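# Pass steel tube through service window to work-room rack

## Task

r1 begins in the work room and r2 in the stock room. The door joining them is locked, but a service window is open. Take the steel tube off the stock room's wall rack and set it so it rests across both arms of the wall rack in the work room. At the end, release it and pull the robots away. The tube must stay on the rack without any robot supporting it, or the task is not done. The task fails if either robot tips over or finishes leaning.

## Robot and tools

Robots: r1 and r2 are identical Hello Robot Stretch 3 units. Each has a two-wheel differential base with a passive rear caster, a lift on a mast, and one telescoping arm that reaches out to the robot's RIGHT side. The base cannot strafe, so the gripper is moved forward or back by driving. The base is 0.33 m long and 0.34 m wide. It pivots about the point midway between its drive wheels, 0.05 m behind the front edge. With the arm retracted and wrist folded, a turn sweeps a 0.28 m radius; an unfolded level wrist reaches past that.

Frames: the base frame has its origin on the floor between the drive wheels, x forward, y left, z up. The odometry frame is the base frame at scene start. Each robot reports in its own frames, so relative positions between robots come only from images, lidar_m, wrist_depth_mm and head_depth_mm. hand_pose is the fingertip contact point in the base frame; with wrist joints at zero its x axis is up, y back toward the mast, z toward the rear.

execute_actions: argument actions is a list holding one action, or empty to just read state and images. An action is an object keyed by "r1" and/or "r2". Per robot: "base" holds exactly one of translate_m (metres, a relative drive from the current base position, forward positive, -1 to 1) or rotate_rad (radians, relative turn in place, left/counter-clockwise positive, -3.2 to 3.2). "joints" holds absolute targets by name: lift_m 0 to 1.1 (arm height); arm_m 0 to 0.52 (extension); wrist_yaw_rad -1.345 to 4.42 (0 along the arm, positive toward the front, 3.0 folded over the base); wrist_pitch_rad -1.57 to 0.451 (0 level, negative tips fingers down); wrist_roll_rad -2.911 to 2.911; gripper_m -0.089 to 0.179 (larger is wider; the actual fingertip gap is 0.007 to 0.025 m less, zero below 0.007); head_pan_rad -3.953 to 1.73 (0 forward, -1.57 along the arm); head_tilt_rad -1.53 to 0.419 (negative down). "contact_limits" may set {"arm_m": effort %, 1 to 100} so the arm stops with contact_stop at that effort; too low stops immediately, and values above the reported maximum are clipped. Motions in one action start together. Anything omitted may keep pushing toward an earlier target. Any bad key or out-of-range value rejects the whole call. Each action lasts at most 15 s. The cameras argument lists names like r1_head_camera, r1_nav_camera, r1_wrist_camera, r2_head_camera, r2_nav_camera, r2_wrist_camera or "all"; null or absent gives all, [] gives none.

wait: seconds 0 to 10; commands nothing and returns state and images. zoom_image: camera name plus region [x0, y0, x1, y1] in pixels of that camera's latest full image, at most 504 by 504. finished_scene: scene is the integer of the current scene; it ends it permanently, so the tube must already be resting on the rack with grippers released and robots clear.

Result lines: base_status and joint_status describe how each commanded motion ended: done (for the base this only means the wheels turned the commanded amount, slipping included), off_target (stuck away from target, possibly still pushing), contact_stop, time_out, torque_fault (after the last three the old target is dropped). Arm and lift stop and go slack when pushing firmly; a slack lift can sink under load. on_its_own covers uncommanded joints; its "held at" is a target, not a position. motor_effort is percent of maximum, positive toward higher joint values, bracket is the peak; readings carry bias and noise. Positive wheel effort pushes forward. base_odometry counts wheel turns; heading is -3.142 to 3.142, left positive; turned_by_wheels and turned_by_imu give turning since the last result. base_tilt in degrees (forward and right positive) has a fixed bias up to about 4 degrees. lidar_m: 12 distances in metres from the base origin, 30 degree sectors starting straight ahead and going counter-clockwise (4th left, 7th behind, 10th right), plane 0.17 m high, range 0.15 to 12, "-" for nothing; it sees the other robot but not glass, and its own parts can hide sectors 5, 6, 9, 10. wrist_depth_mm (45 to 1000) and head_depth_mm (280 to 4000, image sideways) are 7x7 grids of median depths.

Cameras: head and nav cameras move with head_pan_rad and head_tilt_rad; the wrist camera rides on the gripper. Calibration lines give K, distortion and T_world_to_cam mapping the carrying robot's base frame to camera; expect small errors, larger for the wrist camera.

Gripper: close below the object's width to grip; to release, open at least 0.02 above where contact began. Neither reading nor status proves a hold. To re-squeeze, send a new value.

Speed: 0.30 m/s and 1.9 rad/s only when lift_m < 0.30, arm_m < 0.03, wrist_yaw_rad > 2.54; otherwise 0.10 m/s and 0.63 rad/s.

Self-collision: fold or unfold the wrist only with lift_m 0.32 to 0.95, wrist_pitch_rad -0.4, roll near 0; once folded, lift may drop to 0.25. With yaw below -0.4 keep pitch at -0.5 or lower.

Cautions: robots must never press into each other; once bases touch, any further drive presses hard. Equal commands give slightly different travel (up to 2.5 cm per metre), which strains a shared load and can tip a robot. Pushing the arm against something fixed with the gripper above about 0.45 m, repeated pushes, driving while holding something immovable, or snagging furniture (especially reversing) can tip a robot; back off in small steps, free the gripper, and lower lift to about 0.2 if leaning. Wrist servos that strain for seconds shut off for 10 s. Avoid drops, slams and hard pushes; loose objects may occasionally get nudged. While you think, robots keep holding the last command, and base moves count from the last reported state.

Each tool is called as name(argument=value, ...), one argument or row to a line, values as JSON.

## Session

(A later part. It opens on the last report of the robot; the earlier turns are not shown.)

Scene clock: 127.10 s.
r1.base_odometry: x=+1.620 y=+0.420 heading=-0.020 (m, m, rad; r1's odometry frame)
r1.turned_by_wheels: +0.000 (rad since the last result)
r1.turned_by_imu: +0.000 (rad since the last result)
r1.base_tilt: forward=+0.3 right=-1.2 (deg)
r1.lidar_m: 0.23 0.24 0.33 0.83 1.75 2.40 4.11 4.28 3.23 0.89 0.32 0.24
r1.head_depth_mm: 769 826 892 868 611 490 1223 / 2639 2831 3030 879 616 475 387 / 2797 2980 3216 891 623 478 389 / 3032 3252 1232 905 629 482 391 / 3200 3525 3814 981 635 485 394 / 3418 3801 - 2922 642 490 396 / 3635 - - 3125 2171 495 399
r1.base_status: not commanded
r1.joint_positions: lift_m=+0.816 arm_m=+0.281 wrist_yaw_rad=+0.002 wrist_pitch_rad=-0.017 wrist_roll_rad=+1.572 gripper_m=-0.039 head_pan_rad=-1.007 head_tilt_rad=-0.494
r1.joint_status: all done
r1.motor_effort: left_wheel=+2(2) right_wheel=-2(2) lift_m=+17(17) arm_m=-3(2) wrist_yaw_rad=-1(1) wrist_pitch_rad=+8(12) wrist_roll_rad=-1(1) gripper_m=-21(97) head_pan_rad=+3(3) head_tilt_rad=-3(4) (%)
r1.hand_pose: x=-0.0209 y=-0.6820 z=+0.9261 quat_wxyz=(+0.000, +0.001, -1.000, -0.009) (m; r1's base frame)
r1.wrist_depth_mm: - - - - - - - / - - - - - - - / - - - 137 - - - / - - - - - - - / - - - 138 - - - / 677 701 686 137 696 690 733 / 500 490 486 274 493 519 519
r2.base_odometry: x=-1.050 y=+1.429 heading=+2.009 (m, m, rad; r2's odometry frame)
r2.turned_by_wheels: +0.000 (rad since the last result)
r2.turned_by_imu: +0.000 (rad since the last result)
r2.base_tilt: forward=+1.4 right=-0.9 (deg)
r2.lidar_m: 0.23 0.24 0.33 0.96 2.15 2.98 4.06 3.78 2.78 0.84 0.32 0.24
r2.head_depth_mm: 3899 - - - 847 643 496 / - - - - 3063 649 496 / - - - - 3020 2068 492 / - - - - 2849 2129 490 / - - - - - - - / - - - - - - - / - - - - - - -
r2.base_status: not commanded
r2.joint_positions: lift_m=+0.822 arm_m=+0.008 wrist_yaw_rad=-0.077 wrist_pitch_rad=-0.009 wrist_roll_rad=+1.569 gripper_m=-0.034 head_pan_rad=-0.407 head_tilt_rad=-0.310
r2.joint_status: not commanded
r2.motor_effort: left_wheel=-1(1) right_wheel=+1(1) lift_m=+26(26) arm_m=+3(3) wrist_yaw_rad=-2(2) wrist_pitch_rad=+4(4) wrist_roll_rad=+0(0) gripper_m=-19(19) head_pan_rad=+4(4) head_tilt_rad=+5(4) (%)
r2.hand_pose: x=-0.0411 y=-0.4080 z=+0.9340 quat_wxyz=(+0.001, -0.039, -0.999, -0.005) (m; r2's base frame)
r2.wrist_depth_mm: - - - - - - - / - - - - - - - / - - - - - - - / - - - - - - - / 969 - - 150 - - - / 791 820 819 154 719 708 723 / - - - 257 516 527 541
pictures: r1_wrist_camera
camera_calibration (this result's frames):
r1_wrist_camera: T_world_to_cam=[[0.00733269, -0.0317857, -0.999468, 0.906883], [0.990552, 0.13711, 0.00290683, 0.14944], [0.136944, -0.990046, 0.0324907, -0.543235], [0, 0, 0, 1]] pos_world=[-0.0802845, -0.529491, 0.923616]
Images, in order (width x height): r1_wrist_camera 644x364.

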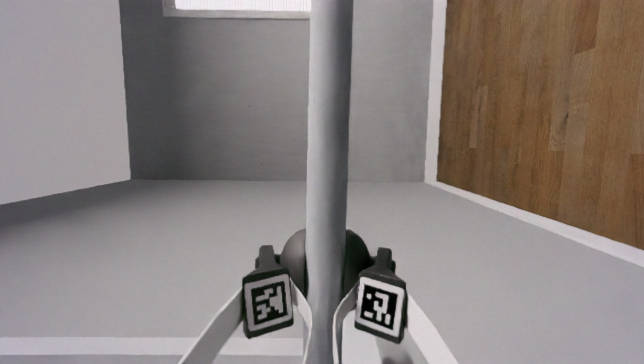

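execute_actions(
  actions=[
    {"r2":{"joints":{"gripper_m":0.17}}},
  ],
  cameras=[],
)

execute_actions(
  actions=[
    {"r1":{"joints":{"lift_m":0.87}}},
  ],
  cameras=["r1_wrist_camera"],
)

Scene clock: 129.80 s.
r1.base_odometry: x=+1.620 y=+0.420 heading=-0.020 (m, m, rad; r1's odometry frame)
r1.turned_by_wheels: +0.000 (rad since the last result)
r1.turned_by_imu: +0.001 (rad since the last result)
r1.base_tilt: forward=+0.3 right=-1.2 (deg)
r1.lidar_m: 0.23 0.24 0.33 0.83 1.74 2.40 4.11 4.26 3.21 0.89 0.32 0.24
r1.head_depth_mm: 770 826 890 869 609 489 1230 / 2657 2859 3061 882 616 475 387 / 2783 2980 3217 892 624 478 390 / 2986 3237 1231 853 630 483 392 / 3248 3472 3840 983 633 487 394 / 3390 3813 - 2893 641 490 396 / 3710 - - 3130 2157 493 399
r1.base_status: not commanded
r1.joint_positions: lift_m=+0.816 arm_m=+0.281 wrist_yaw_rad=+0.001 wrist_pitch_rad=-0.053 wrist_roll_rad=+1.599 gripper_m=-0.036 head_pan_rad=-1.007 head_tilt_rad=-0.494
r1.joint_status: not commanded
r1.motor_effort: left_wheel=+1(2) right_wheel=-2(2) lift_m=+18(18) arm_m=-2(3) wrist_yaw_rad=-1(1) wrist_pitch_rad=+27(27) wrist_roll_rad=-12(12) gripper_m=-22(22) head_pan_rad=+2(2) head_tilt_rad=-3(4) (%)
r1.hand_pose: x=-0.0211 y=-0.6808 z=+0.9169 quat_wxyz=(-0.014, +0.000, -1.000, -0.027) (m; r1's base frame)
r1.wrist_depth_mm: - - - - - - - / - - - - - - - / - - - - - - - / - - - - - - - / - - - 137 - - 958 / 727 701 723 136 682 695 691 / 535 526 518 248 495 507 507
r2.base_odometry: x=-1.050 y=+1.429 heading=+2.009 (m, m, rad; r2's odometry frame)
r2.turned_by_wheels: +0.000 (rad since the last result)
r2.turned_by_imu: +0.000 (rad since the last result)
r2.base_tilt: forward=+1.4 right=-0.9 (deg)
r2.lidar_m: 0.23 0.24 0.33 0.96 2.15 2.98 4.07 3.75 2.77 0.84 0.32 0.24
r2.head_depth_mm: 3955 - - - 853 645 496 / - - - - 3069 649 494 / - - - - 3078 2052 494 / - - - - 2899 2126 491 / - - - - - - - / - - - - - - - / - - - - - - -
r2.base_status: not commanded
r2.joint_positions: lift_m=+0.822 arm_m=+0.008 wrist_yaw_rad=-0.078 wrist_pitch_rad=-0.014 wrist_roll_rad=+1.570 gripper_m=+0.170 head_pan_rad=-0.407 head_tilt_rad=-0.310
r2.joint_status: all done
r2.motor_effort: left_wheel=-1(1) right_wheel=+1(1) lift_m=+26(26) arm_m=+3(3) wrist_yaw_rad=-2(2) wrist_pitch_rad=+6(6) wrist_roll_rad=+0(0) gripper_m=+1(82) head_pan_rad=+4(4) head_tilt_rad=+3(4) (%)
r2.hand_pose: x=-0.0412 y=-0.4079 z=+0.9328 quat_wxyz=(+0.001, -0.039, -0.999, -0.008) (m; r2's base frame)
r2.wrist_depth_mm: - 138 - - - - - / - 145 - - - - - / - - - - - - - / - 146 - - - - - / - 144 993 944 - - - / - 146 800 608 693 672 737 / - - - 537 520 535 530
pictures: none
No camera images: the call's "cameras" was empty. Leave "cameras" out to get every camera's image.

Scene clock: 131.87 s.
r1.base_odometry: x=+1.620 y=+0.420 heading=-0.020 (m, m, rad; r1's odometry frame)
r1.turned_by_wheels: +0.000 (rad since the last result)
r1.turned_by_imu: +0.001 (rad since the last result)
r1.base_tilt: forward=+0.2 right=-1.2 (deg)
r1.lidar_m: 0.23 0.24 0.33 0.84 1.75 2.40 4.12 4.26 3.21 0.89 0.32 0.24
r1.head_depth_mm: 767 825 893 866 610 489 1220 / 2633 2859 3050 880 617 474 387 / 2752 2946 3194 893 622 479 388 / 3006 3297 1228 855 629 482 391 / 3229 3561 3809 982 633 486 394 / 3477 3747 - 2842 643 489 396 / 3695 - - 2957 2166 494 398
r1.base_status: not commanded
r1.joint_positions: lift_m=+0.870 arm_m=+0.281 wrist_yaw_rad=+0.000 wrist_pitch_rad=-0.101 wrist_roll_rad=+1.573 gripper_m=-0.036 head_pan_rad=-1.007 head_tilt_rad=-0.494
r1.joint_status: all done
r1.on_its_own: wrist_pitch_rad is at rest, and its effort (+51) is outside its rest range (-20 to +32)
r1.motor_effort: left_wheel=+2(2) right_wheel=-2(3) lift_m=+24(22) arm_m=-2(2) wrist_yaw_rad=+0(1) wrist_pitch_rad=+51(55) wrist_roll_rad=-1(12) gripper_m=-24(25) head_pan_rad=+3(3) head_tilt_rad=-2(3) (%)
r1.hand_pose: x=-0.0214 y=-0.6787 z=+0.9584 quat_wxyz=(-0.001, +0.000, -0.999, -0.051) (m; r1's base frame)
r1.wrist_depth_mm: - - - - - - - / - - - - - - - / - - - - - - - / - - - - - - - / - - - 140 - - - / 690 690 682 136 728 708 732 / 506 512 510 383 272 523 522
r2.base_odometry: x=-1.050 y=+1.429 heading=+2.009 (m, m, rad; r2's odometry frame)
r2.turned_by_wheels: +0.000 (rad since the last result)
r2.turned_by_imu: +0.000 (rad since the last result)
r2.base_tilt: forward=+1.4 right=-0.9 (deg)
r2.lidar_m: 0.23 0.24 0.33 0.96 2.15 2.98 4.08 3.78 2.78 0.84 0.32 0.24
r2.head_depth_mm: 3929 - - - 841 616 496 / - - - - 3092 672 495 / - - - - 2870 2135 493 / - - - - 2852 2136 489 / - - - - - - - / - - - - - - - / - - - - - - -
r2.base_status: not commanded
r2.joint_positions: lift_m=+0.822 arm_m=+0.008 wrist_yaw_rad=-0.078 wrist_pitch_rad=-0.014 wrist_roll_rad=+1.570 gripper_m=+0.170 head_pan_rad=-0.407 head_tilt_rad=-0.310
r2.joint_status: not commanded
r2.motor_effort: left_wheel=-1(1) right_wheel=+1(1) lift_m=+26(26) arm_m=+3(3) wrist_yaw_rad=-1(1) wrist_pitch_rad=+5(6) wrist_roll_rad=+0(1) gripper_m=+0(1) head_pan_rad=+4(4) head_tilt_rad=+3(5) (%)
r2.hand_pose: x=-0.0412 y=-0.4079 z=+0.9328 quat_wxyz=(+0.001, -0.039, -0.999, -0.008) (m; r2's base frame)
r2.wrist_depth_mm: - - - - - - - / - - - - - - - / - - - - - - - / - - - - - - - / - - 819 912 - - - / - 829 771 629 688 659 734 / - - 814 531 523 522 531
pictures: r1_wrist_camera
camera_calibration (this result's frames):
r1_wrist_camera: T_world_to_cam=[[0.00859127, 0.0516208, -0.99863, 0.995112], [0.990828, 0.134243, 0.0154634, 0.135437], [0.134857, -0.989603, -0.049994, -0.461647], [0, 0, 0, 1]] pos_world=[-0.0804876, -0.526397, 0.968574]
Images, in order (width x height): r1_wrist_camera 644x364.

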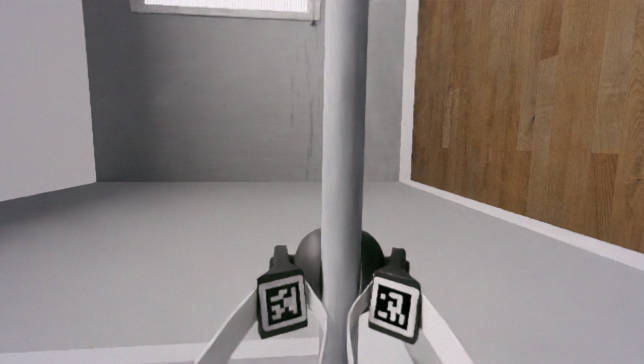

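Balanced.

execute_actions(
  actions=[
    {"r1":{"base":{"translate_m":-1.0},"joints":{"head_pan_rad":-1.57,"head_tilt_rad":-0.6}}},
  ],
  cameras=[],
)

execute_actions(
  actions=[
    {"r1":{"base":{"rotate_rad":0.32},"joints":{"arm_m":0,"lift_m":0.72}}},
  ],
  cameras=[],
)

execute_actions(
  actions=[
    {"r1":{"base":{"translate_m":-1.0}}},
  ],
  cameras=[],
)

execute_actions(
  actions=[
    {"r1":{"base":{"translate_m":-1.0}}},
  ],
  cameras=["r1_nav_camera"],
)

Scene clock: 143.40 s.
r1.base_odometry: x=+0.621 y=+0.440 heading=-0.020 (m, m, rad; r1's odometry frame)
r1.turned_by_wheels: +0.000 (rad since the last result)
r1.turned_by_imu: +0.007 (rad since the last result)
r1.base_tilt: forward=+0.4 right=-1.2 (deg)
r1.lidar_m: 1.23 1.28 1.73 1.69 1.76 2.42 3.10 3.24 3.24 3.10 1.73 1.27
r1.head_depth_mm: 2517 2817 3009 2411 - 1414 1213 / 2537 2728 3003 - 1703 1458 1216 / 2524 2792 3018 - 1712 1469 1228 / 2547 2783 3110 2477 1826 1489 1231 / 2551 2771 3069 2403 1877 1494 1236 / 2542 2798 3069 2431 1891 1504 1249 / 2521 2767 3037 2469 1899 1523 1251
r1.base_status: done
r1.joint_positions: lift_m=+0.870 arm_m=+0.281 wrist_yaw_rad=+0.000 wrist_pitch_rad=-0.101 wrist_roll_rad=+1.576 gripper_m=-0.036 head_pan_rad=-1.563 head_tilt_rad=-0.592
r1.joint_status: all done
r1.on_its_own: wrist_pitch_rad is at rest, and its effort (+52) is outside its rest range (-20 to +32)
r1.motor_effort: left_wheel=+2(2) right_wheel=-2(6) lift_m=+24(24) arm_m=-3(3) wrist_yaw_rad=+0(0) wrist_pitch_rad=+52(52) wrist_roll_rad=-3(3) gripper_m=-25(24) head_pan_rad=-3(28) head_tilt_rad=-4(16) (%)
r1.hand_pose: x=-0.0213 y=-0.6787 z=+0.9584 quat_wxyz=(-0.002, +0.000, -0.999, -0.051) (m; r1's base frame)
r1.wrist_depth_mm: - - - - - - - / - - - - - - - / - - - - - - - / - - - - - - - / - - - 140 - - - / - - - 136 - - - / - - - - - - -
r2.base_odometry: x=-1.050 y=+1.429 heading=+2.009 (m, m, rad; r2's odometry frame)
r2.turned_by_wheels: +0.000 (rad since the last result)
r2.turned_by_imu: +0.000 (rad since the last result)
r2.base_tilt: forward=+1.3 right=-0.9 (deg)
r2.lidar_m: 0.23 0.24 0.33 0.96 2.15 2.98 4.07 3.78 2.78 0.84 0.32 0.24
r2.head_depth_mm: - - - - 3131 643 497 / - - - - 2912 2048 495 / - - - - 2864 2059 493 / - - - - 3045 2161 489 / - - - - - - - / - - - - - - - / - - - - - - -
r2.base_status: not commanded
r2.joint_positions: lift_m=+0.822 arm_m=+0.008 wrist_yaw_rad=-0.078 wrist_pitch_rad=-0.014 wrist_roll_rad=+1.570 gripper_m=+0.170 head_pan_rad=-0.407 head_tilt_rad=-0.310
r2.joint_status: not commanded
r2.motor_effort: left_wheel=-2(1) right_wheel=+1(1) lift_m=+26(26) arm_m=+3(3) wrist_yaw_rad=-1(1) wrist_pitch_rad=+5(5) wrist_roll_rad=+0(0) gripper_m=+1(0) head_pan_rad=+5(4) head_tilt_rad=+5(4) (%)
r2.hand_pose: x=-0.0412 y=-0.4079 z=+0.9328 quat_wxyz=(+0.001, -0.039, -0.999, -0.008) (m; r2's base frame)
r2.wrist_depth_mm: - - - - - - - / - - - - - - - / - - - - - - - / - - - - - - - / - - 973 941 - - - / - 789 802 632 684 656 731 / - - - 534 518 537 530
pictures: none
No camera images: the call's "cameras" was empty. Leave "cameras" out to get every camera's image.

Scene clock: 146.70 s.
r1.base_odometry: x=+0.621 y=+0.440 heading=+0.300 (m, m, rad; r1's odometry frame)
r1.turned_by_wheels: +0.320 (rad since the last result)
r1.turned_by_imu: +0.317 (rad since the last result)
r1.base_tilt: forward=+0.3 right=-1.2 (deg)
r1.lidar_m: 1.23 1.46 1.69 1.69 2.03 3.10 3.12 3.47 3.10 2.23 1.38 1.23
r1.head_depth_mm: 2436 2656 2908 2400 1820 1445 1212 / 2515 2775 2979 2453 1821 1465 1218 / 2587 2813 3121 2455 1838 1508 1250 / 2660 2910 3173 2489 1839 1482 1230 / 2408 2525 2659 2519 1883 1491 1207 / 1978 2061 2176 2203 1889 1504 1212 / 1677 1753 1808 1891 1834 1514 1222
r1.base_status: done
r1.joint_positions: lift_m=+0.720 arm_m=+0.001 wrist_yaw_rad=+0.000 wrist_pitch_rad=-0.103 wrist_roll_rad=+1.576 gripper_m=-0.036 head_pan_rad=-1.563 head_tilt_rad=-0.593
r1.joint_status: all done
r1.on_its_own: wrist_pitch_rad is at rest, and its effort (+53) is outside its rest range (-20 to +32)
r1.motor_effort: left_wheel=-1(5) right_wheel=+1(8) lift_m=+21(20) arm_m=-2(7) wrist_yaw_rad=+0(3) wrist_pitch_rad=+53(53) wrist_roll_rad=-3(3) gripper_m=-25(24) head_pan_rad=-2(3) head_tilt_rad=-4(4) (%)
r1.hand_pose: x=-0.0215 y=-0.3983 z=+0.8080 quat_wxyz=(-0.002, +0.000, -0.999, -0.052) (m; r1's base frame)
r1.wrist_depth_mm: - - - - - - 856 / - - - - - - 866 / - - - - - - 873 / - - - - - - 853 / - - - 143 - - 861 / - - - 136 - - 866 / - - - - - - 838
r2.base_odometry: x=-1.050 y=+1.429 heading=+2.009 (m, m, rad; r2's odometry frame)
r2.turned_by_wheels: +0.000 (rad since the last result)
r2.turned_by_imu: +0.000 (rad since the last result)
r2.base_tilt: forward=+1.3 right=-0.9 (deg)
r2.lidar_m: 0.23 0.24 0.33 0.96 2.15 2.98 4.08 3.76 2.78 0.84 0.32 0.24
r2.head_depth_mm: 3940 - - - 3069 645 495 / - - - 2052 2910 2016 494 / - - - - 3048 2035 493 / - - - - 3059 2126 492 / - - - - - - - / - - - - - - - / - - - - - - -
r2.base_status: not commanded
r2.joint_positions: lift_m=+0.822 arm_m=+0.008 wrist_yaw_rad=-0.078 wrist_pitch_rad=-0.014 wrist_roll_rad=+1.570 gripper_m=+0.170 head_pan_rad=-0.407 head_tilt_rad=-0.310
r2.joint_status: not commanded
r2.motor_effort: left_wheel=+0(1) right_wheel=+1(1) lift_m=+26(27) arm_m=+3(3) wrist_yaw_rad=-1(1) wrist_pitch_rad=+5(6) wrist_roll_rad=+0(1) gripper_m=+0(1) head_pan_rad=+4(5) head_tilt_rad=+4(4) (%)
r2.hand_pose: x=-0.0412 y=-0.4079 z=+0.9328 quat_wxyz=(+0.001, -0.039, -0.999, -0.008) (m; r2's base frame)
r2.wrist_depth_mm: - - - - - - - / - - - - - - - / - - - - - - - / - - - - - - - / - - 993 927 - - - / - 795 801 610 685 653 735 / - - - 540 515 531 528
pictures: none
No camera images: the call's "cameras" was empty. Leave "cameras" out to get every camera's image.

Scene clock: 158.20 s.
r1.base_odometry: x=-0.335 y=+0.144 heading=+0.300 (m, m, rad; r1's odometry frame)
r1.turned_by_wheels: +0.000 (rad since the last result)
r1.turned_by_imu: +0.003 (rad since the last result)
r1.base_tilt: forward=+0.3 right=-1.3 (deg)
r1.lidar_m: 2.18 2.25 2.01 2.02 2.39 2.15 2.16 2.60 2.77 2.78 2.43 2.18
r1.head_depth_mm: 2191 2362 2624 2412 1807 1445 1214 / 2239 2461 2730 2415 1817 1458 1216 / 2315 2540 2783 2472 1833 1515 1255 / 2416 2613 2957 2485 1853 1479 1232 / 2495 2755 3056 2531 1881 1488 1216 / 2551 2866 3194 2552 1879 1498 1209 / 2672 2915 3153 2584 1917 1526 1193
r1.base_status: done
r1.joint_positions: lift_m=+0.720 arm_m=+0.001 wrist_yaw_rad=+0.000 wrist_pitch_rad=-0.103 wrist_roll_rad=+1.576 gripper_m=-0.036 head_pan_rad=-1.563 head_tilt_rad=-0.593
r1.joint_status: not commanded
r1.on_its_own: wrist_pitch_rad is at rest, and its effort (+53) is outside its rest range (-20 to +32)
r1.motor_effort: left_wheel=-2(5) right_wheel=+1(3) lift_m=+21(21) arm_m=-3(3) wrist_yaw_rad=+0(1) wrist_pitch_rad=+53(53) wrist_roll_rad=-2(2) gripper_m=-25(25) head_pan_rad=-3(3) head_tilt_rad=-4(4) (%)
r1.hand_pose: x=-0.0214 y=-0.3983 z=+0.8080 quat_wxyz=(-0.002, +0.000, -0.999, -0.052) (m; r1's base frame)
r1.wrist_depth_mm: - - - - - - 864 / - - - - - - 853 / - - - - - - 850 / - - - - - - 861 / - - - 144 - - 863 / - - - 136 - - 883 / - - - - - - 860
r2.base_odometry: x=-1.050 y=+1.429 heading=+2.009 (m, m, rad; r2's odometry frame)
r2.turned_by_wheels: +0.000 (rad since the last result)
r2.turned_by_imu: +0.000 (rad since the last result)
r2.base_tilt: forward=+1.3 right=-0.9 (deg)
r2.lidar_m: 0.23 0.24 0.33 0.96 2.15 2.98 4.08 3.76 2.77 0.84 0.32 0.24
r2.head_depth_mm: 3917 - - - 3080 645 496 / - - - - 3117 2167 493 / - - - - 3062 2141 492 / - - - - 3030 2114 490 / - - - - - - - / - - - - - - - / - - - - - - -
r2.base_status: not commanded
r2.joint_positions: lift_m=+0.822 arm_m=+0.008 wrist_yaw_rad=-0.078 wrist_pitch_rad=-0.014 wrist_roll_rad=+1.570 gripper_m=+0.170 head_pan_rad=-0.407 head_tilt_rad=-0.310
r2.joint_status: not commanded
r2.motor_effort: left_wheel=-1(1) right_wheel=+1(1) lift_m=+27(27) arm_m=+3(3) wrist_yaw_rad=-2(1) wrist_pitch_rad=+6(5) wrist_roll_rad=+1(1) gripper_m=+0(0) head_pan_rad=+4(5) head_tilt_rad=+4(5) (%)
r2.hand_pose: x=-0.0412 y=-0.4079 z=+0.9328 quat_wxyz=(+0.001, -0.039, -0.999, -0.008) (m; r2's base frame)
r2.wrist_depth_mm: - - - - - - - / - - - - - - - / - - - - - - - / - - - - - - - / - - - 936 - - - / - 801 808 625 691 656 715 / - - - 542 521 528 532
pictures: none
No camera images: the call's "cameras" was empty. Leave "cameras" out to get every camera's image.

Scene clock: 169.70 s.
r1.base_odometry: x=-1.290 y=-0.152 heading=+0.300 (m, m, rad; r1's odometry frame)
r1.turned_by_wheels: +0.000 (rad since the last result)
r1.turned_by_imu: +0.003 (rad since the last result)
r1.base_tilt: forward=+0.3 right=-1.2 (deg)
r1.lidar_m: 3.13 2.60 2.33 2.18 1.35 1.20 1.20 1.45 2.45 2.46 2.95 3.13
r1.head_depth_mm: 1941 2103 2313 2413 1802 1455 1210 / 1995 2175 2373 2421 1805 1463 1223 / 2032 2235 2493 2474 1833 1511 1248 / 2125 2338 2602 2483 1846 1475 1227 / 2212 2397 2677 2490 1875 1484 1232 / 2302 2507 2802 2522 1879 1498 1214 / 2380 2641 2974 2574 1905 1502 1196
r1.base_status: done
r1.joint_positions: lift_m=+0.720 arm_m=+0.001 wrist_yaw_rad=+0.000 wrist_pitch_rad=-0.103 wrist_roll_rad=+1.576 gripper_m=-0.036 head_pan_rad=-1.563 head_tilt_rad=-0.593
r1.joint_status: not commanded
r1.on_its_own: wrist_pitch_rad is at rest, and its effort (+53) is outside its rest range (-20 to +32)
r1.motor_effort: left_wheel=-2(6) right_wheel=+1(2) lift_m=+21(21) arm_m=-3(3) wrist_yaw_rad=+0(0) wrist_pitch_rad=+53(53) wrist_roll_rad=-2(2) gripper_m=-24(25) head_pan_rad=-3(3) head_tilt_rad=-3(4) (%)
r1.hand_pose: x=-0.0214 y=-0.3983 z=+0.8080 quat_wxyz=(-0.002, +0.000, -0.999, -0.052) (m; r1's base frame)
r1.wrist_depth_mm: - - - - - - 864 / - - - - - - 872 / - - - - - - 839 / - - - - - - 841 / - - - 143 - - 840 / - - - 137 - - 858 / - - - - - - 847
r2.base_odometry: x=-1.050 y=+1.429 heading=+2.009 (m, m, rad; r2's odometry frame)
r2.turned_by_wheels: +0.000 (rad since the last result)
r2.turned_by_imu: +0.000 (rad since the last result)
r2.base_tilt: forward=+1.3 right=-0.9 (deg)
r2.lidar_m: 0.23 0.24 0.33 0.96 2.14 2.99 4.07 3.75 2.77 0.84 0.32 0.24
r2.head_depth_mm: 3938 - - - 3130 645 496 / - - - - 3061 2154 494 / - - - - 3068 2143 492 / - - - - 3059 2116 491 / - - - - - - - / - - - - - - - / - - - - - - -
r2.base_status: not commanded
r2.joint_positions: lift_m=+0.822 arm_m=+0.008 wrist_yaw_rad=-0.078 wrist_pitch_rad=-0.014 wrist_roll_rad=+1.570 gripper_m=+0.170 head_pan_rad=-0.407 head_tilt_rad=-0.310
r2.joint_status: not commanded
r2.motor_effort: left_wheel=-1(1) right_wheel=+1(1) lift_m=+26(27) arm_m=+3(3) wrist_yaw_rad=-1(1) wrist_pitch_rad=+6(5) wrist_roll_rad=+0(0) gripper_m=+0(1) head_pan_rad=+4(4) head_tilt_rad=+4(5) (%)
r2.hand_pose: x=-0.0412 y=-0.4079 z=+0.9328 quat_wxyz=(+0.001, -0.039, -0.999, -0.008) (m; r2's base frame)
r2.wrist_depth_mm: - - - - - - - / - - - - - - - / - - - - - - - / - - - - - - - / - - 996 917 - - - / - 808 817 623 678 655 721 / - - - 539 522 524 527
pictures: r1_nav_camera (sideways: a quarter turn counterclockwise sets it upright)
camera_calibration (this result's frames):
r1_nav_camera: T_world_to_cam=[[0.0224466, -0.564559, 0.825087, -1.02853], [-0.998611, -0.0520056, -0.00841703, 0.0661843], [0.0476611, -0.823753, -0.564942, 0.693513], [0, 0, 0, 1]] pos_world=[0.0561259, -0.00594152, 1.24098]
Images, in order (width x height): r1_nav_camera 672x504.

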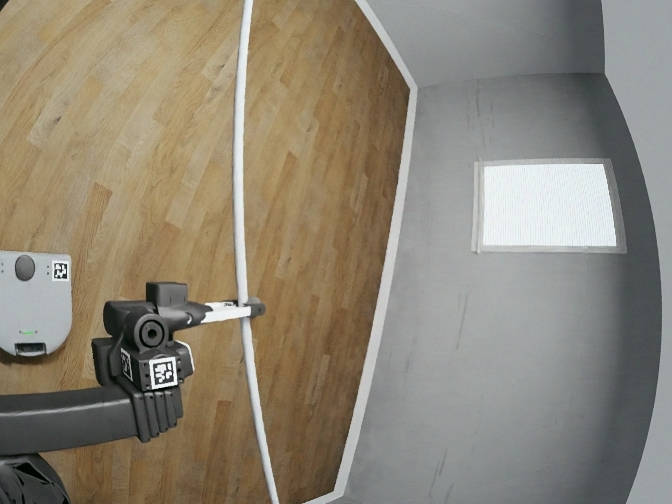

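Skewed; rear end outward. Lift higher for safety.

execute_actions(
  actions=[
    {"r1":{"base":{"translate_m":-0.12},"joints":{"lift_m":0.85,"wrist_yaw_rad":-0.1}}},
  ],
  cameras=[],
)

execute_actions(
  actions=[
    {"r1":{"base":{"rotate_rad":-1.92}}},
  ],
  cameras=["r1_nav_camera","r1_head_camera"],
)

Scene clock: 172.13 s.
r1.base_odometry: x=-1.405 y=-0.187 heading=+0.300 (m, m, rad; r1's odometry frame)
r1.turned_by_wheels: +0.000 (rad since the last result)
r1.turned_by_imu: +0.001 (rad since the last result)
r1.base_tilt: forward=+0.4 right=-1.2 (deg)
r1.lidar_m: 3.26 2.65 2.37 1.96 1.21 1.09 1.09 1.31 2.41 2.42 2.91 3.25
r1.head_depth_mm: 1901 2071 2282 2397 1802 1448 - / 1962 2143 2361 2436 1824 1467 1277 / 2017 2234 2469 2456 1914 1431 - / 2075 2285 2554 2507 1857 1439 1236 / 2159 2391 2643 2496 1883 1447 1239 / 2236 2485 2790 2525 1883 1464 1248 / 2304 2569 2902 2557 1911 1420 1248
r1.base_status: done
r1.joint_positions: lift_m=+0.850 arm_m=+0.001 wrist_yaw_rad=-0.099 wrist_pitch_rad=-0.103 wrist_roll_rad=+1.576 gripper_m=-0.036 head_pan_rad=-1.563 head_tilt_rad=-0.593
r1.joint_status: all done
r1.on_its_own: wrist_pitch_rad is at rest, and its effort (+53) is outside its rest range (-20 to +32)
r1.motor_effort: left_wheel=-1(5) right_wheel=+1(5) lift_m=+24(25) arm_m=-3(2) wrist_yaw_rad=-1(6) wrist_pitch_rad=+53(53) wrist_roll_rad=-3(3) gripper_m=-25(24) head_pan_rad=-3(3) head_tilt_rad=-3(3) (%)
r1.hand_pose: x=-0.0462 y=-0.3971 z=+0.9377 quat_wxyz=(-0.005, -0.049, -0.997, -0.052) (m; r1's base frame)
r1.wrist_depth_mm: - - - - - - - / - - - - - - - / - - - - - - - / - - - - - - - / - - - 143 - - - / - - - 136 - - - / - - - - - - -
r2.base_odometry: x=-1.050 y=+1.429 heading=+2.009 (m, m, rad; r2's odometry frame)
r2.turned_by_wheels: +0.000 (rad since the last result)
r2.turned_by_imu: +0.000 (rad since the last result)
r2.base_tilt: forward=+1.3 right=-0.9 (deg)
r2.lidar_m: 0.23 0.24 0.33 0.96 2.14 2.98 4.06 3.77 2.77 0.84 0.32 0.24
r2.head_depth_mm: 3986 - - - 3108 645 497 / - - - - 3121 2168 495 / - - - - 3081 2141 493 / - - - - 3031 2158 489 / - - - - - - - / - - - - - - - / - - - - - - -
r2.base_status: not commanded
r2.joint_positions: lift_m=+0.822 arm_m=+0.008 wrist_yaw_rad=-0.078 wrist_pitch_rad=-0.014 wrist_roll_rad=+1.570 gripper_m=+0.170 head_pan_rad=-0.407 head_tilt_rad=-0.310
r2.joint_status: not commanded
r2.motor_effort: left_wheel=-1(1) right_wheel=+1(1) lift_m=+26(27) arm_m=+3(3) wrist_yaw_rad=-1(1) wrist_pitch_rad=+6(6) wrist_roll_rad=+0(1) gripper_m=+1(1) head_pan_rad=+4(5) head_tilt_rad=+5(4) (%)
r2.hand_pose: x=-0.0412 y=-0.4079 z=+0.9328 quat_wxyz=(+0.001, -0.039, -0.999, -0.008) (m; r2's base frame)
r2.wrist_depth_mm: - - - - - - - / - - - - - - - / - - - - - - - / - - - - - - - / - - - 925 - - - / - 827 790 628 677 660 721 / - - - 547 526 520 535
pictures: none
No camera images: the call's "cameras" was empty. Leave "cameras" out to get every camera's image.

Scene clock: 176.17 s.
r1.base_odometry: x=-1.405 y=-0.187 heading=-1.620 (m, m, rad; r1's odometry frame)
r1.turned_by_wheels: -1.920 (rad since the last result)
r1.turned_by_imu: -1.898 (rad since the last result)
r1.base_tilt: forward=+0.3 right=-1.2 (deg)
r1.lidar_m: 2.41 2.48 3.36 3.24 3.36 2.47 2.37 1.58 1.14 1.09 1.12 1.51
r1.head_depth_mm: 883 969 1070 1205 1375 1419 - / 869 964 1068 1179 1342 1426 1274 / 876 963 1070 1201 1340 1469 - / 878 965 1067 1198 1332 1471 1235 / 875 962 1064 1178 1328 1475 1243 / 866 949 1051 1170 1018 1476 1242 / 873 959 1059 1187 1322 1471 1244
r1.base_status: done
r1.joint_positions: lift_m=+0.850 arm_m=+0.001 wrist_yaw_rad=-0.104 wrist_pitch_rad=-0.103 wrist_roll_rad=+1.576 gripper_m=-0.036 head_pan_rad=-1.563 head_tilt_rad=-0.593
r1.joint_status: not commanded
r1.on_its_own: wrist_pitch_rad is at rest, and its effort (+53) is outside its rest range (-20 to +32)
r1.motor_effort: left_wheel=+2(7) right_wheel=-2(6) lift_m=+24(24) arm_m=-3(3) wrist_yaw_rad=+3(3) wrist_pitch_rad=+53(53) wrist_roll_rad=-3(3) gripper_m=-25(25) head_pan_rad=-3(3) head_tilt_rad=-4(4) (%)
r1.hand_pose: x=-0.0476 y=-0.3969 z=+0.9377 quat_wxyz=(-0.005, -0.052, -0.997, -0.052) (m; r1's base frame)
r1.wrist_depth_mm: 786 786 803 831 874 891 906 / 785 822 833 822 874 893 898 / 783 812 810 821 854 895 870 / 779 825 821 823 849 896 884 / 786 819 834 139 828 876 934 / 782 810 824 137 866 873 867 / 764 796 844 852 844 880 915
r2.base_odometry: x=-1.050 y=+1.429 heading=+2.009 (m, m, rad; r2's odometry frame)
r2.turned_by_wheels: +0.000 (rad since the last result)
r2.turned_by_imu: +0.000 (rad since the last result)
r2.base_tilt: forward=+1.3 right=-0.9 (deg)
r2.lidar_m: 0.23 0.24 0.33 0.96 2.15 2.98 4.08 3.78 2.77 0.84 0.32 0.24
r2.head_depth_mm: 3996 - - - 3086 645 496 / - - - - 3076 2163 495 / - - - - 3074 2138 493 / - - - - 3049 2153 490 / - - - - - - - / - - - - - - - / - - - - - - -
r2.base_status: not commanded
r2.joint_positions: lift_m=+0.822 arm_m=+0.008 wrist_yaw_rad=-0.078 wrist_pitch_rad=-0.014 wrist_roll_rad=+1.570 gripper_m=+0.170 head_pan_rad=-0.407 head_tilt_rad=-0.310
r2.joint_status: not commanded
r2.motor_effort: left_wheel=-2(1) right_wheel=+2(1) lift_m=+26(27) arm_m=+3(3) wrist_yaw_rad=-1(1) wrist_pitch_rad=+6(5) wrist_roll_rad=+1(0) gripper_m=+0(0) head_pan_rad=+4(4) head_tilt_rad=+3(5) (%)
r2.hand_pose: x=-0.0412 y=-0.4079 z=+0.9328 quat_wxyz=(+0.001, -0.039, -0.999, -0.008) (m; r2's base frame)
r2.wrist_depth_mm: - - - - - - - / - - - - - - - / - - - - - - - / - - - - - - - / - - 983 941 - - - / - 770 789 631 672 657 714 / - - - 540 528 528 533
pictures: r1_head_camera (sideways: a quarter turn clockwise sets it upright), r1_nav_camera (sideways: a quarter turn counterclockwise sets it upright)
camera_calibration (this result's frames):
r1_head_camera: T_world_to_cam=[[0.0552456, 0.51009, -0.858345, 1.13936], [0.997272, 0.0139613, 0.0724841, -0.0990394], [0.048957, -0.860008, -0.507927, 0.613463], [0, 0, 0, 1]] pos_world=[0.00579095, -0.0522118, 1.29674]
r1_nav_camera: T_world_to_cam=[[0.0224255, -0.56456, 0.825087, -1.02853], [-0.998613, -0.0519682, -0.00841704, 0.0661843], [0.0476303, -0.823754, -0.564942, 0.693513], [0, 0, 0, 1]] pos_world=[0.0561256, -0.00594338, 1.24098]
Images, in order (width x height): r1_head_camera 896x504, r1_nav_camera 672x504.

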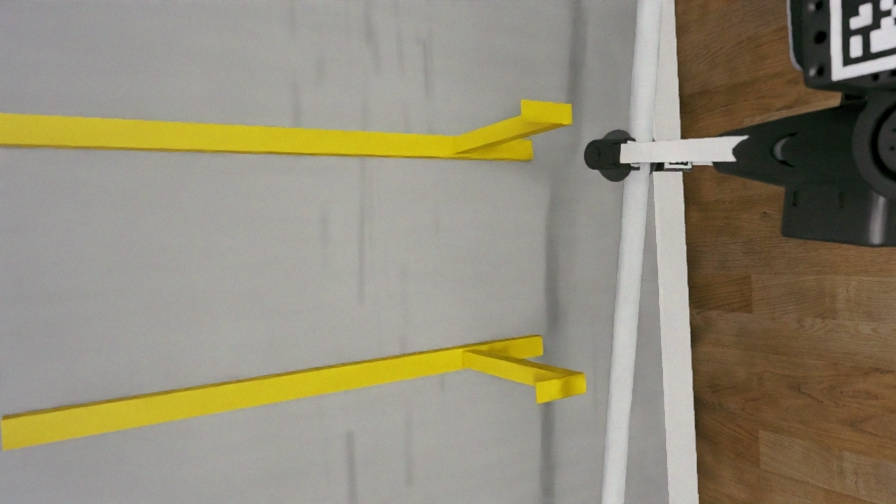

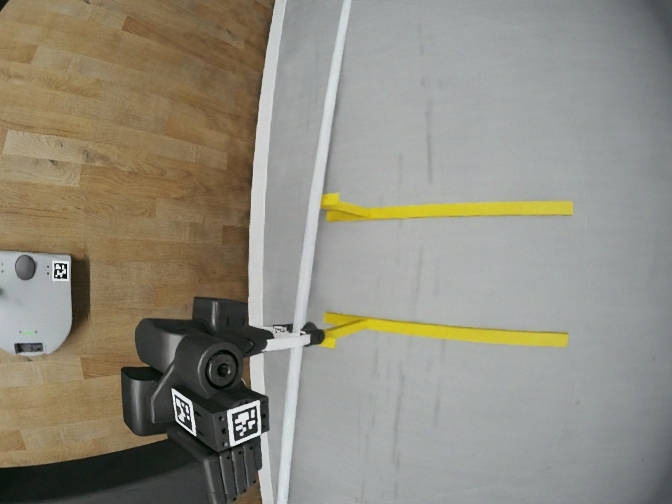

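execute_actions(
  actions=[
    {"r1":{"base":{"translate_m":0.08},"joints":{"lift_m":0.72,"wrist_yaw_rad":0.03,"arm_m":0.52}}},
  ],
  cameras=[],
)

execute_actions(
  actions=[
    {"r1":{"joints":{"lift_m":0.62}}},
  ],
  cameras=["r1_head_camera"],
)

Scene clock: 182.37 s.
r1.base_odometry: x=-1.409 y=-0.267 heading=-1.620 (m, m, rad; r1's odometry frame)
r1.turned_by_wheels: +0.000 (rad since the last result)
r1.turned_by_imu: +0.002 (rad since the last result)
r1.base_tilt: forward=+0.3 right=-1.2 (deg)
r1.lidar_m: 2.33 2.40 3.25 3.25 3.37 2.56 2.45 1.58 1.13 1.09 1.12 1.51
r1.head_depth_mm: 879 971 1071 1205 1365 1466 - / 878 949 1056 1144 1343 1413 1213 / 878 963 1068 1153 1388 1471 1222 / 875 961 1068 1167 1361 1472 1224 / 872 945 1051 1146 1353 1473 1239 / 860 957 1061 1169 1349 1461 1242 / 870 957 1058 1160 1341 1466 1252
r1.base_status: done
r1.joint_positions: lift_m=+0.720 arm_m=+0.520 wrist_yaw_rad=+0.030 wrist_pitch_rad=-0.103 wrist_roll_rad=+1.576 gripper_m=-0.036 head_pan_rad=-1.563 head_tilt_rad=-0.593
r1.joint_status: all done
r1.on_its_own: wrist_pitch_rad is at rest, and its effort (+53) is outside its rest range (-20 to +32)
r1.motor_effort: left_wheel=+2(6) right_wheel=-3(4) lift_m=+21(21) arm_m=+3(4) wrist_yaw_rad=+0(6) wrist_pitch_rad=+53(53) wrist_roll_rad=-2(2) gripper_m=-25(25) head_pan_rad=-3(3) head_tilt_rad=-4(4) (%)
r1.hand_pose: x=-0.0138 y=-0.9169 z=+0.8079 quat_wxyz=(-0.001, +0.015, -0.999, -0.052) (m; r1's base frame)
r1.wrist_depth_mm: 287 293 297 304 318 324 336 / 288 296 302 308 319 329 341 / 294 303 312 314 328 334 342 / 302 312 318 318 334 343 353 / 307 315 320 139 339 354 365 / 312 320 330 137 350 360 373 / 322 326 333 338 348 360 375
r2.base_odometry: x=-1.050 y=+1.429 heading=+2.009 (m, m, rad; r2's odometry frame)
r2.turned_by_wheels: +0.000 (rad since the last result)
r2.turned_by_imu: +0.000 (rad since the last result)
r2.base_tilt: forward=+1.3 right=-0.9 (deg)
r2.lidar_m: 0.23 0.24 0.33 0.96 2.14 2.98 4.08 3.74 2.77 0.84 0.32 0.24
r2.head_depth_mm: 3954 - - - 3119 645 496 / - - - - 3081 2170 495 / - - - - 3072 2162 493 / - - - - 3025 2130 490 / - - - - - - - / - - - - - - - / - - - - - - -
r2.base_status: not commanded
r2.joint_positions: lift_m=+0.822 arm_m=+0.008 wrist_yaw_rad=-0.078 wrist_pitch_rad=-0.014 wrist_roll_rad=+1.570 gripper_m=+0.170 head_pan_rad=-0.407 head_tilt_rad=-0.310
r2.joint_status: not commanded
r2.motor_effort: left_wheel=-2(1) right_wheel=+1(1) lift_m=+26(27) arm_m=+3(3) wrist_yaw_rad=-2(2) wrist_pitch_rad=+5(5) wrist_roll_rad=+0(0) gripper_m=+1(0) head_pan_rad=+5(4) head_tilt_rad=+4(5) (%)
r2.hand_pose: x=-0.0412 y=-0.4079 z=+0.9328 quat_wxyz=(+0.001, -0.039, -0.999, -0.008) (m; r2's base frame)
r2.wrist_depth_mm: - - - - - - - / - - - - - - - / - - - - - - - / - - - - - - - / - - - 914 - - - / - 803 780 627 686 661 720 / - - - 532 521 527 534
pictures: none
No camera images: the call's "cameras" was empty. Leave "cameras" out to get every camera's image.

Scene clock: 184.10 s.
r1.base_odometry: x=-1.409 y=-0.267 heading=-1.620 (m, m, rad; r1's odometry frame)
r1.turned_by_wheels: +0.000 (rad since the last result)
r1.turned_by_imu: +0.000 (rad since the last result)
r1.base_tilt: forward=+0.3 right=-1.1 (deg)
r1.lidar_m: 2.33 2.41 3.27 3.25 3.35 2.55 2.45 1.58 1.13 1.09 1.12 1.51
r1.head_depth_mm: 876 964 1069 1200 1366 1457 1244 / 875 954 1054 1165 1337 1468 1217 / 876 960 1073 1186 1436 1474 1225 / 873 957 1065 1189 1380 1483 1233 / 873 945 1048 1157 1357 1477 1240 / 862 954 1059 1168 1352 1464 1244 / 871 959 1056 1174 1344 1465 1254
r1.base_status: not commanded
r1.joint_positions: lift_m=+0.620 arm_m=+0.520 wrist_yaw_rad=+0.030 wrist_pitch_rad=-0.103 wrist_roll_rad=+1.576 gripper_m=-0.036 head_pan_rad=-1.563 head_tilt_rad=-0.593
r1.joint_status: all done
r1.on_its_own: wrist_pitch_rad is at rest, and its effort (+53) is outside its rest range (-20 to +32)
r1.motor_effort: left_wheel=+1(2) right_wheel=-3(2) lift_m=+21(22) arm_m=+3(3) wrist_yaw_rad=+0(0) wrist_pitch_rad=+53(53) wrist_roll_rad=-3(2) gripper_m=-25(25) head_pan_rad=-3(3) head_tilt_rad=-3(3) (%)
r1.hand_pose: x=-0.0138 y=-0.9170 z=+0.7080 quat_wxyz=(-0.001, +0.015, -0.999, -0.052) (m; r1's base frame)
r1.wrist_depth_mm: 283 292 301 300 313 323 332 / 289 300 304 304 319 331 342 / 293 301 312 315 329 336 342 / 302 309 315 319 332 345 358 / 308 313 327 139 343 355 365 / 313 318 331 138 358 360 369 / 320 330 330 339 348 367 383
r2.base_odometry: x=-1.050 y=+1.429 heading=+2.009 (m, m, rad; r2's odometry frame)
r2.turned_by_wheels: +0.000 (rad since the last result)
r2.turned_by_imu: +0.000 (rad since the last result)
r2.base_tilt: forward=+1.3 right=-0.9 (deg)
r2.lidar_m: 0.23 0.24 0.33 0.96 2.15 2.98 4.06 3.78 2.77 0.84 0.32 0.24
r2.head_depth_mm: 3993 - - - 3112 644 496 / - - - - 3083 2162 493 / - - - - 3018 2167 493 / - - - - 3043 2160 490 / - - - - - - - / - - - - - - - / - - - - - - -
r2.base_status: not commanded
r2.joint_positions: lift_m=+0.822 arm_m=+0.008 wrist_yaw_rad=-0.078 wrist_pitch_rad=-0.014 wrist_roll_rad=+1.570 gripper_m=+0.170 head_pan_rad=-0.407 head_tilt_rad=-0.310
r2.joint_status: not commanded
r2.motor_effort: left_wheel=-2(1) right_wheel=+1(1) lift_m=+26(27) arm_m=+3(3) wrist_yaw_rad=-1(2) wrist_pitch_rad=+6(6) wrist_roll_rad=+0(0) gripper_m=+1(0) head_pan_rad=+4(4) head_tilt_rad=+5(5) (%)
r2.hand_pose: x=-0.0412 y=-0.4079 z=+0.9328 quat_wxyz=(+0.001, -0.039, -0.999, -0.008) (m; r2's base frame)
r2.wrist_depth_mm: - - - - - - - / - - - - - - - / - - - - - - - / - - - - - - - / - - - 927 - - - / - 822 785 618 681 660 731 / - - - 541 525 530 537
pictures: r1_head_camera (sideways: a quarter turn clockwise sets it upright)
camera_calibration (this result's frames):
r1_head_camera: T_world_to_cam=[[0.0552584, 0.510096, -0.85834, 1.13936], [0.997272, 0.0139354, 0.0724842, -0.0990395], [0.0489352, -0.860004, -0.507935, 0.613474], [0, 0, 0, 1]] pos_world=[0.00578963, -0.0522117, 1.29674]
Images, in order (width x height): r1_head_camera 896x504.

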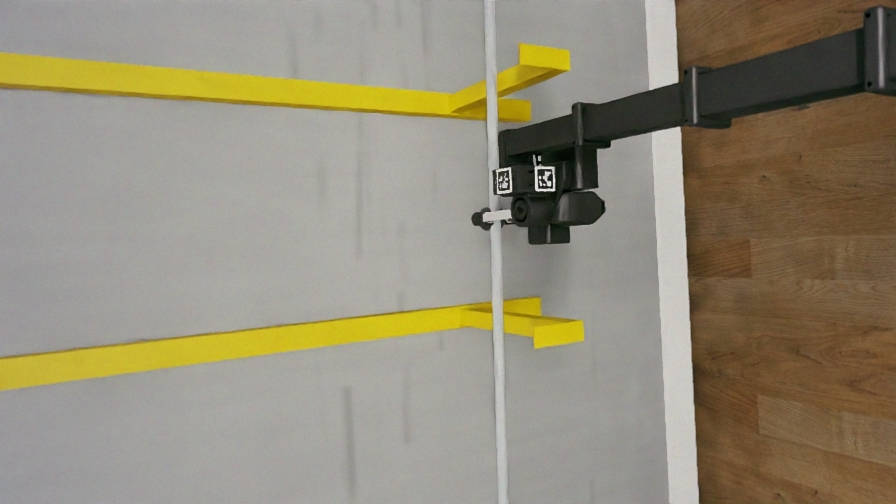

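execute_actions(
  actions=[
    {"r1":{"joints":{"lift_m":0.585}}},
  ],
  cameras=["r1_head_camera"],
)

Scene clock: 185.40 s.
r1.base_odometry: x=-1.409 y=-0.267 heading=-1.620 (m, m, rad; r1's odometry frame)
r1.turned_by_wheels: +0.000 (rad since the last result)
r1.turned_by_imu: +0.000 (rad since the last result)
r1.base_tilt: forward=+0.2 right=-1.2 (deg)
r1.lidar_m: 2.33 2.41 3.24 3.25 3.36 2.55 2.45 1.58 1.14 1.09 1.12 1.51
r1.head_depth_mm: 875 968 1071 1202 1377 1441 1242 / 880 950 1054 1163 1334 1481 1202 / 876 961 1066 1192 - 1476 1218 / 876 964 1062 1169 1375 1476 1230 / 872 946 1044 1151 1352 1468 1238 / 862 958 1064 1169 1353 1471 1241 / 869 957 1059 1188 1351 1469 1254
r1.base_status: not commanded
r1.joint_positions: lift_m=+0.585 arm_m=+0.520 wrist_yaw_rad=+0.030 wrist_pitch_rad=-0.029 wrist_roll_rad=+1.575 gripper_m=-0.036 head_pan_rad=-1.563 head_tilt_rad=-0.593
r1.joint_status: all done
r1.motor_effort: left_wheel=+2(2) right_wheel=-3(3) lift_m=+17(19) arm_m=+3(2) wrist_yaw_rad=+0(0) wrist_pitch_rad=+14(53) wrist_roll_rad=-2(3) gripper_m=-20(25) head_pan_rad=-3(2) head_tilt_rad=-3(4) (%)
r1.hand_pose: x=-0.0137 y=-0.9200 z=+0.6922 quat_wxyz=(-0.002, +0.015, -1.000, -0.015) (m; r1's base frame)
r1.wrist_depth_mm: 300 301 298 126 302 307 304 / 305 313 307 130 310 311 315 / 312 312 311 309 316 318 319 / 315 322 323 318 324 327 325 / 325 322 325 136 330 329 337 / 329 335 334 137 335 341 339 / 335 337 337 341 342 344 346
r2.base_odometry: x=-1.050 y=+1.429 heading=+2.009 (m, m, rad; r2's odometry frame)
r2.turned_by_wheels: +0.000 (rad since the last result)
r2.turned_by_imu: +0.000 (rad since the last result)
r2.base_tilt: forward=+1.4 right=-0.9 (deg)
r2.lidar_m: 0.23 0.24 0.33 0.96 2.15 2.99 4.06 3.77 2.77 0.84 0.32 0.24
r2.head_depth_mm: 3952 - - - 3102 644 497 / - - - - 3099 2162 494 / - - - - 3054 2145 493 / - - - - 3010 2142 491 / - - - - - - - / - - - - - - - / - - - - - - -
r2.base_status: not commanded
r2.joint_positions: lift_m=+0.822 arm_m=+0.008 wrist_yaw_rad=-0.078 wrist_pitch_rad=-0.014 wrist_roll_rad=+1.570 gripper_m=+0.170 head_pan_rad=-0.407 head_tilt_rad=-0.310
r2.joint_status: not commanded
r2.motor_effort: left_wheel=-1(1) right_wheel=+1(1) lift_m=+26(27) arm_m=+3(4) wrist_yaw_rad=-2(2) wrist_pitch_rad=+6(5) wrist_roll_rad=+1(1) gripper_m=+1(0) head_pan_rad=+4(4) head_tilt_rad=+3(5) (%)
r2.hand_pose: x=-0.0412 y=-0.4079 z=+0.9328 quat_wxyz=(+0.001, -0.039, -0.999, -0.008) (m; r2's base frame)
r2.wrist_depth_mm: - - - - - - - / - - - - - - - / - - - - - - - / - - - - - - - / - - - 961 - - - / - 795 815 625 692 673 712 / - - - 543 516 518 532
pictures: r1_head_camera (sideways: a quarter turn clockwise sets it upright)
camera_calibration (this result's frames):
r1_head_camera: T_world_to_cam=[[0.0552585, 0.510102, -0.858337, 1.13935], [0.997272, 0.0139348, 0.0724842, -0.0990395], [0.0489351, -0.860001, -0.50794, 0.613481], [0, 0, 0, 1]] pos_world=[0.00578962, -0.0522117, 1.29674]
Images, in order (width x height): r1_head_camera 896x504.

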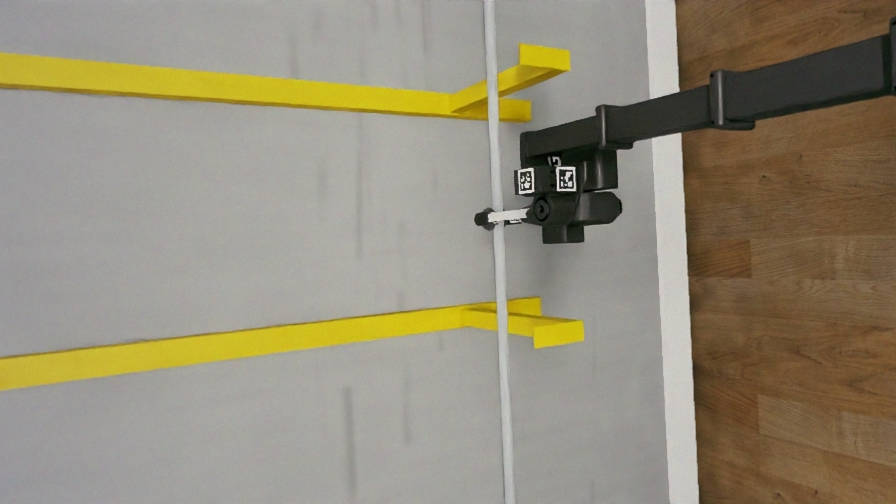

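execute_actions(
  actions=[
    {"r1":{"joints":{"gripper_m":0.12}}},
  ],
  cameras=[],
)

execute_actions(
  actions=[
    {"r1":{"joints":{"arm_m":0}}},
  ],
  cameras=[],
)

finished_scene(
  scene=2,
)

Scene clock: 187.70 s.
r1.base_odometry: x=-1.409 y=-0.267 heading=-1.620 (m, m, rad; r1's odometry frame)
r1.turned_by_wheels: +0.000 (rad since the last result)
r1.turned_by_imu: +0.001 (rad since the last result)
r1.base_tilt: forward=+0.3 right=-1.2 (deg)
r1.lidar_m: 2.33 2.40 3.26 3.24 3.35 2.55 2.45 1.57 1.13 1.09 1.12 1.51
r1.head_depth_mm: 876 963 1065 1182 1370 1455 1235 / 877 951 1059 1166 1343 1482 1203 / 874 964 1072 1200 - 1471 1229 / 876 959 1064 1180 1369 1467 1235 / 872 946 1045 1154 1358 1474 1241 / 863 956 1060 1171 1350 1469 1243 / 869 955 1062 1169 1353 1467 1251
r1.base_status: not commanded
r1.joint_positions: lift_m=+0.585 arm_m=+0.520 wrist_yaw_rad=+0.030 wrist_pitch_rad=-0.024 wrist_roll_rad=+1.575 gripper_m=+0.120 head_pan_rad=-1.563 head_tilt_rad=-0.593
r1.joint_status: all done
r1.motor_effort: left_wheel=+2(2) right_wheel=-3(3) lift_m=+17(17) arm_m=+3(3) wrist_yaw_rad=+0(0) wrist_pitch_rad=+12(14) wrist_roll_rad=-2(2) gripper_m=+1(86) head_pan_rad=-3(2) head_tilt_rad=-3(4) (%)
r1.hand_pose: x=-0.0137 y=-0.9202 z=+0.6932 quat_wxyz=(-0.002, +0.015, -1.000, -0.013) (m; r1's base frame)
r1.wrist_depth_mm: 297 300 302 130 306 304 307 / 305 309 306 133 309 310 310 / 313 312 315 137 319 317 319 / 317 321 321 141 322 324 323 / 322 324 324 326 332 328 328 / 332 335 332 333 341 335 337 / 337 338 336 327 342 336 344
r2.base_odometry: x=-1.050 y=+1.429 heading=+2.009 (m, m, rad; r2's odometry frame)
r2.turned_by_wheels: +0.000 (rad since the last result)
r2.turned_by_imu: +0.000 (rad since the last result)
r2.base_tilt: forward=+1.3 right=-0.9 (deg)
r2.lidar_m: 0.23 0.24 0.33 0.96 2.15 2.98 4.07 3.78 2.76 0.84 0.32 0.24
r2.head_depth_mm: 3962 - - - 3124 643 496 / - - - - 3131 2178 494 / - - - - 3080 2143 493 / - - - - 3003 2138 490 / - - - - - - - / - - - - - - - / - - - - - - -
r2.base_status: not commanded
r2.joint_positions: lift_m=+0.822 arm_m=+0.008 wrist_yaw_rad=-0.078 wrist_pitch_rad=-0.014 wrist_roll_rad=+1.570 gripper_m=+0.170 head_pan_rad=-0.407 head_tilt_rad=-0.310
r2.joint_status: not commanded
r2.motor_effort: left_wheel=-1(1) right_wheel=+1(1) lift_m=+26(27) arm_m=+3(3) wrist_yaw_rad=-1(1) wrist_pitch_rad=+5(5) wrist_roll_rad=+0(0) gripper_m=+1(0) head_pan_rad=+5(5) head_tilt_rad=+4(3) (%)
r2.hand_pose: x=-0.0412 y=-0.4079 z=+0.9328 quat_wxyz=(+0.001, -0.039, -0.999, -0.008) (m; r2's base frame)
r2.wrist_depth_mm: - - - - - - - / - - - - - - - / - - - - - - - / - - - - - - - / - - - 961 - - - / - 812 785 629 691 659 702 / - - - 540 527 520 538
pictures: none
No camera images: the call's "cameras" was empty. Leave "cameras" out to get every camera's image.

Scene clock: 192.70 s.
r1.base_odometry: x=-1.409 y=-0.267 heading=-1.620 (m, m, rad; r1's odometry frame)
r1.turned_by_wheels: +0.000 (rad since the last result)
r1.turned_by_imu: +0.001 (rad since the last result)
r1.base_tilt: forward=+0.2 right=-1.2 (deg)
r1.lidar_m: 2.33 2.41 3.25 3.25 3.35 2.56 2.45 1.58 1.13 1.08 1.12 1.51
r1.head_depth_mm: 876 967 1071 1176 1373 1453 1212 / 878 955 1060 1165 1371 1466 1216 / 875 961 1067 1198 1368 1471 1252 / 875 961 1072 1178 1362 1464 1233 / 871 948 1054 1152 1358 1474 1241 / 863 961 1062 1171 1354 1464 1255 / 869 957 1060 1169 1349 1465 1254
r1.base_status: not commanded
r1.joint_positions: lift_m=+0.585 arm_m=+0.001 wrist_yaw_rad=+0.030 wrist_pitch_rad=-0.023 wrist_roll_rad=+1.575 gripper_m=+0.120 head_pan_rad=-1.563 head_tilt_rad=-0.593
r1.joint_status: all done
r1.motor_effort: left_wheel=+1(2) right_wheel=-3(2) lift_m=+17(17) arm_m=-3(2) wrist_yaw_rad=+0(0) wrist_pitch_rad=+11(12) wrist_roll_rad=-2(2) gripper_m=+1(1) head_pan_rad=-3(3) head_tilt_rad=-3(3) (%)
r1.hand_pose: x=-0.0137 y=-0.4014 z=+0.6935 quat_wxyz=(-0.002, +0.015, -1.000, -0.012) (m; r1's base frame)
r1.wrist_depth_mm: 778 769 786 776 798 774 771 / 803 795 809 773 798 786 792 / 810 815 837 801 810 816 784 / 842 825 827 831 828 834 829 / 836 854 823 809 840 848 786 / 898 877 875 850 866 862 785 / 878 891 881 913 871 900 785
r2.base_odometry: x=-1.050 y=+1.429 heading=+2.009 (m, m, rad; r2's odometry frame)
r2.turned_by_wheels: +0.000 (rad since the last result)
r2.turned_by_imu: +0.000 (rad since the last result)
r2.base_tilt: forward=+1.3 right=-0.9 (deg)
r2.lidar_m: 0.23 0.24 0.33 0.96 2.14 2.98 4.07 3.76 2.78 0.84 0.32 0.24
r2.head_depth_mm: 3905 - - - 3134 644 496 / - - - - 3080 2167 496 / - - - - 3083 2176 492 / - - - - 3067 2130 491 / - - - - - - - / - - - - - - - / - - - - - - -
r2.base_status: not commanded
r2.joint_positions: lift_m=+0.822 arm_m=+0.008 wrist_yaw_rad=-0.078 wrist_pitch_rad=-0.014 wrist_roll_rad=+1.570 gripper_m=+0.170 head_pan_rad=-0.407 head_tilt_rad=-0.310
r2.joint_status: not commanded
r2.motor_effort: left_wheel=-1(1) right_wheel=+1(1) lift_m=+26(27) arm_m=+3(3) wrist_yaw_rad=-1(1) wrist_pitch_rad=+6(6) wrist_roll_rad=+0(0) gripper_m=+1(0) head_pan_rad=+5(3) head_tilt_rad=+6(4) (%)
r2.hand_pose: x=-0.0412 y=-0.4079 z=+0.9328 quat_wxyz=(+0.001, -0.039, -0.999, -0.008) (m; r2's base frame)
r2.wrist_depth_mm: - - - - - - - / - - - - - - - / - - - - - - - / - - - - - - - / - - 993 927 - - - / - 804 798 621 673 659 726 / - - - 544 525 523 531
pictures: none
No camera images: the call's "cameras" was empty. Leave "cameras" out to get every camera's image.

The scene is finished: the task was done.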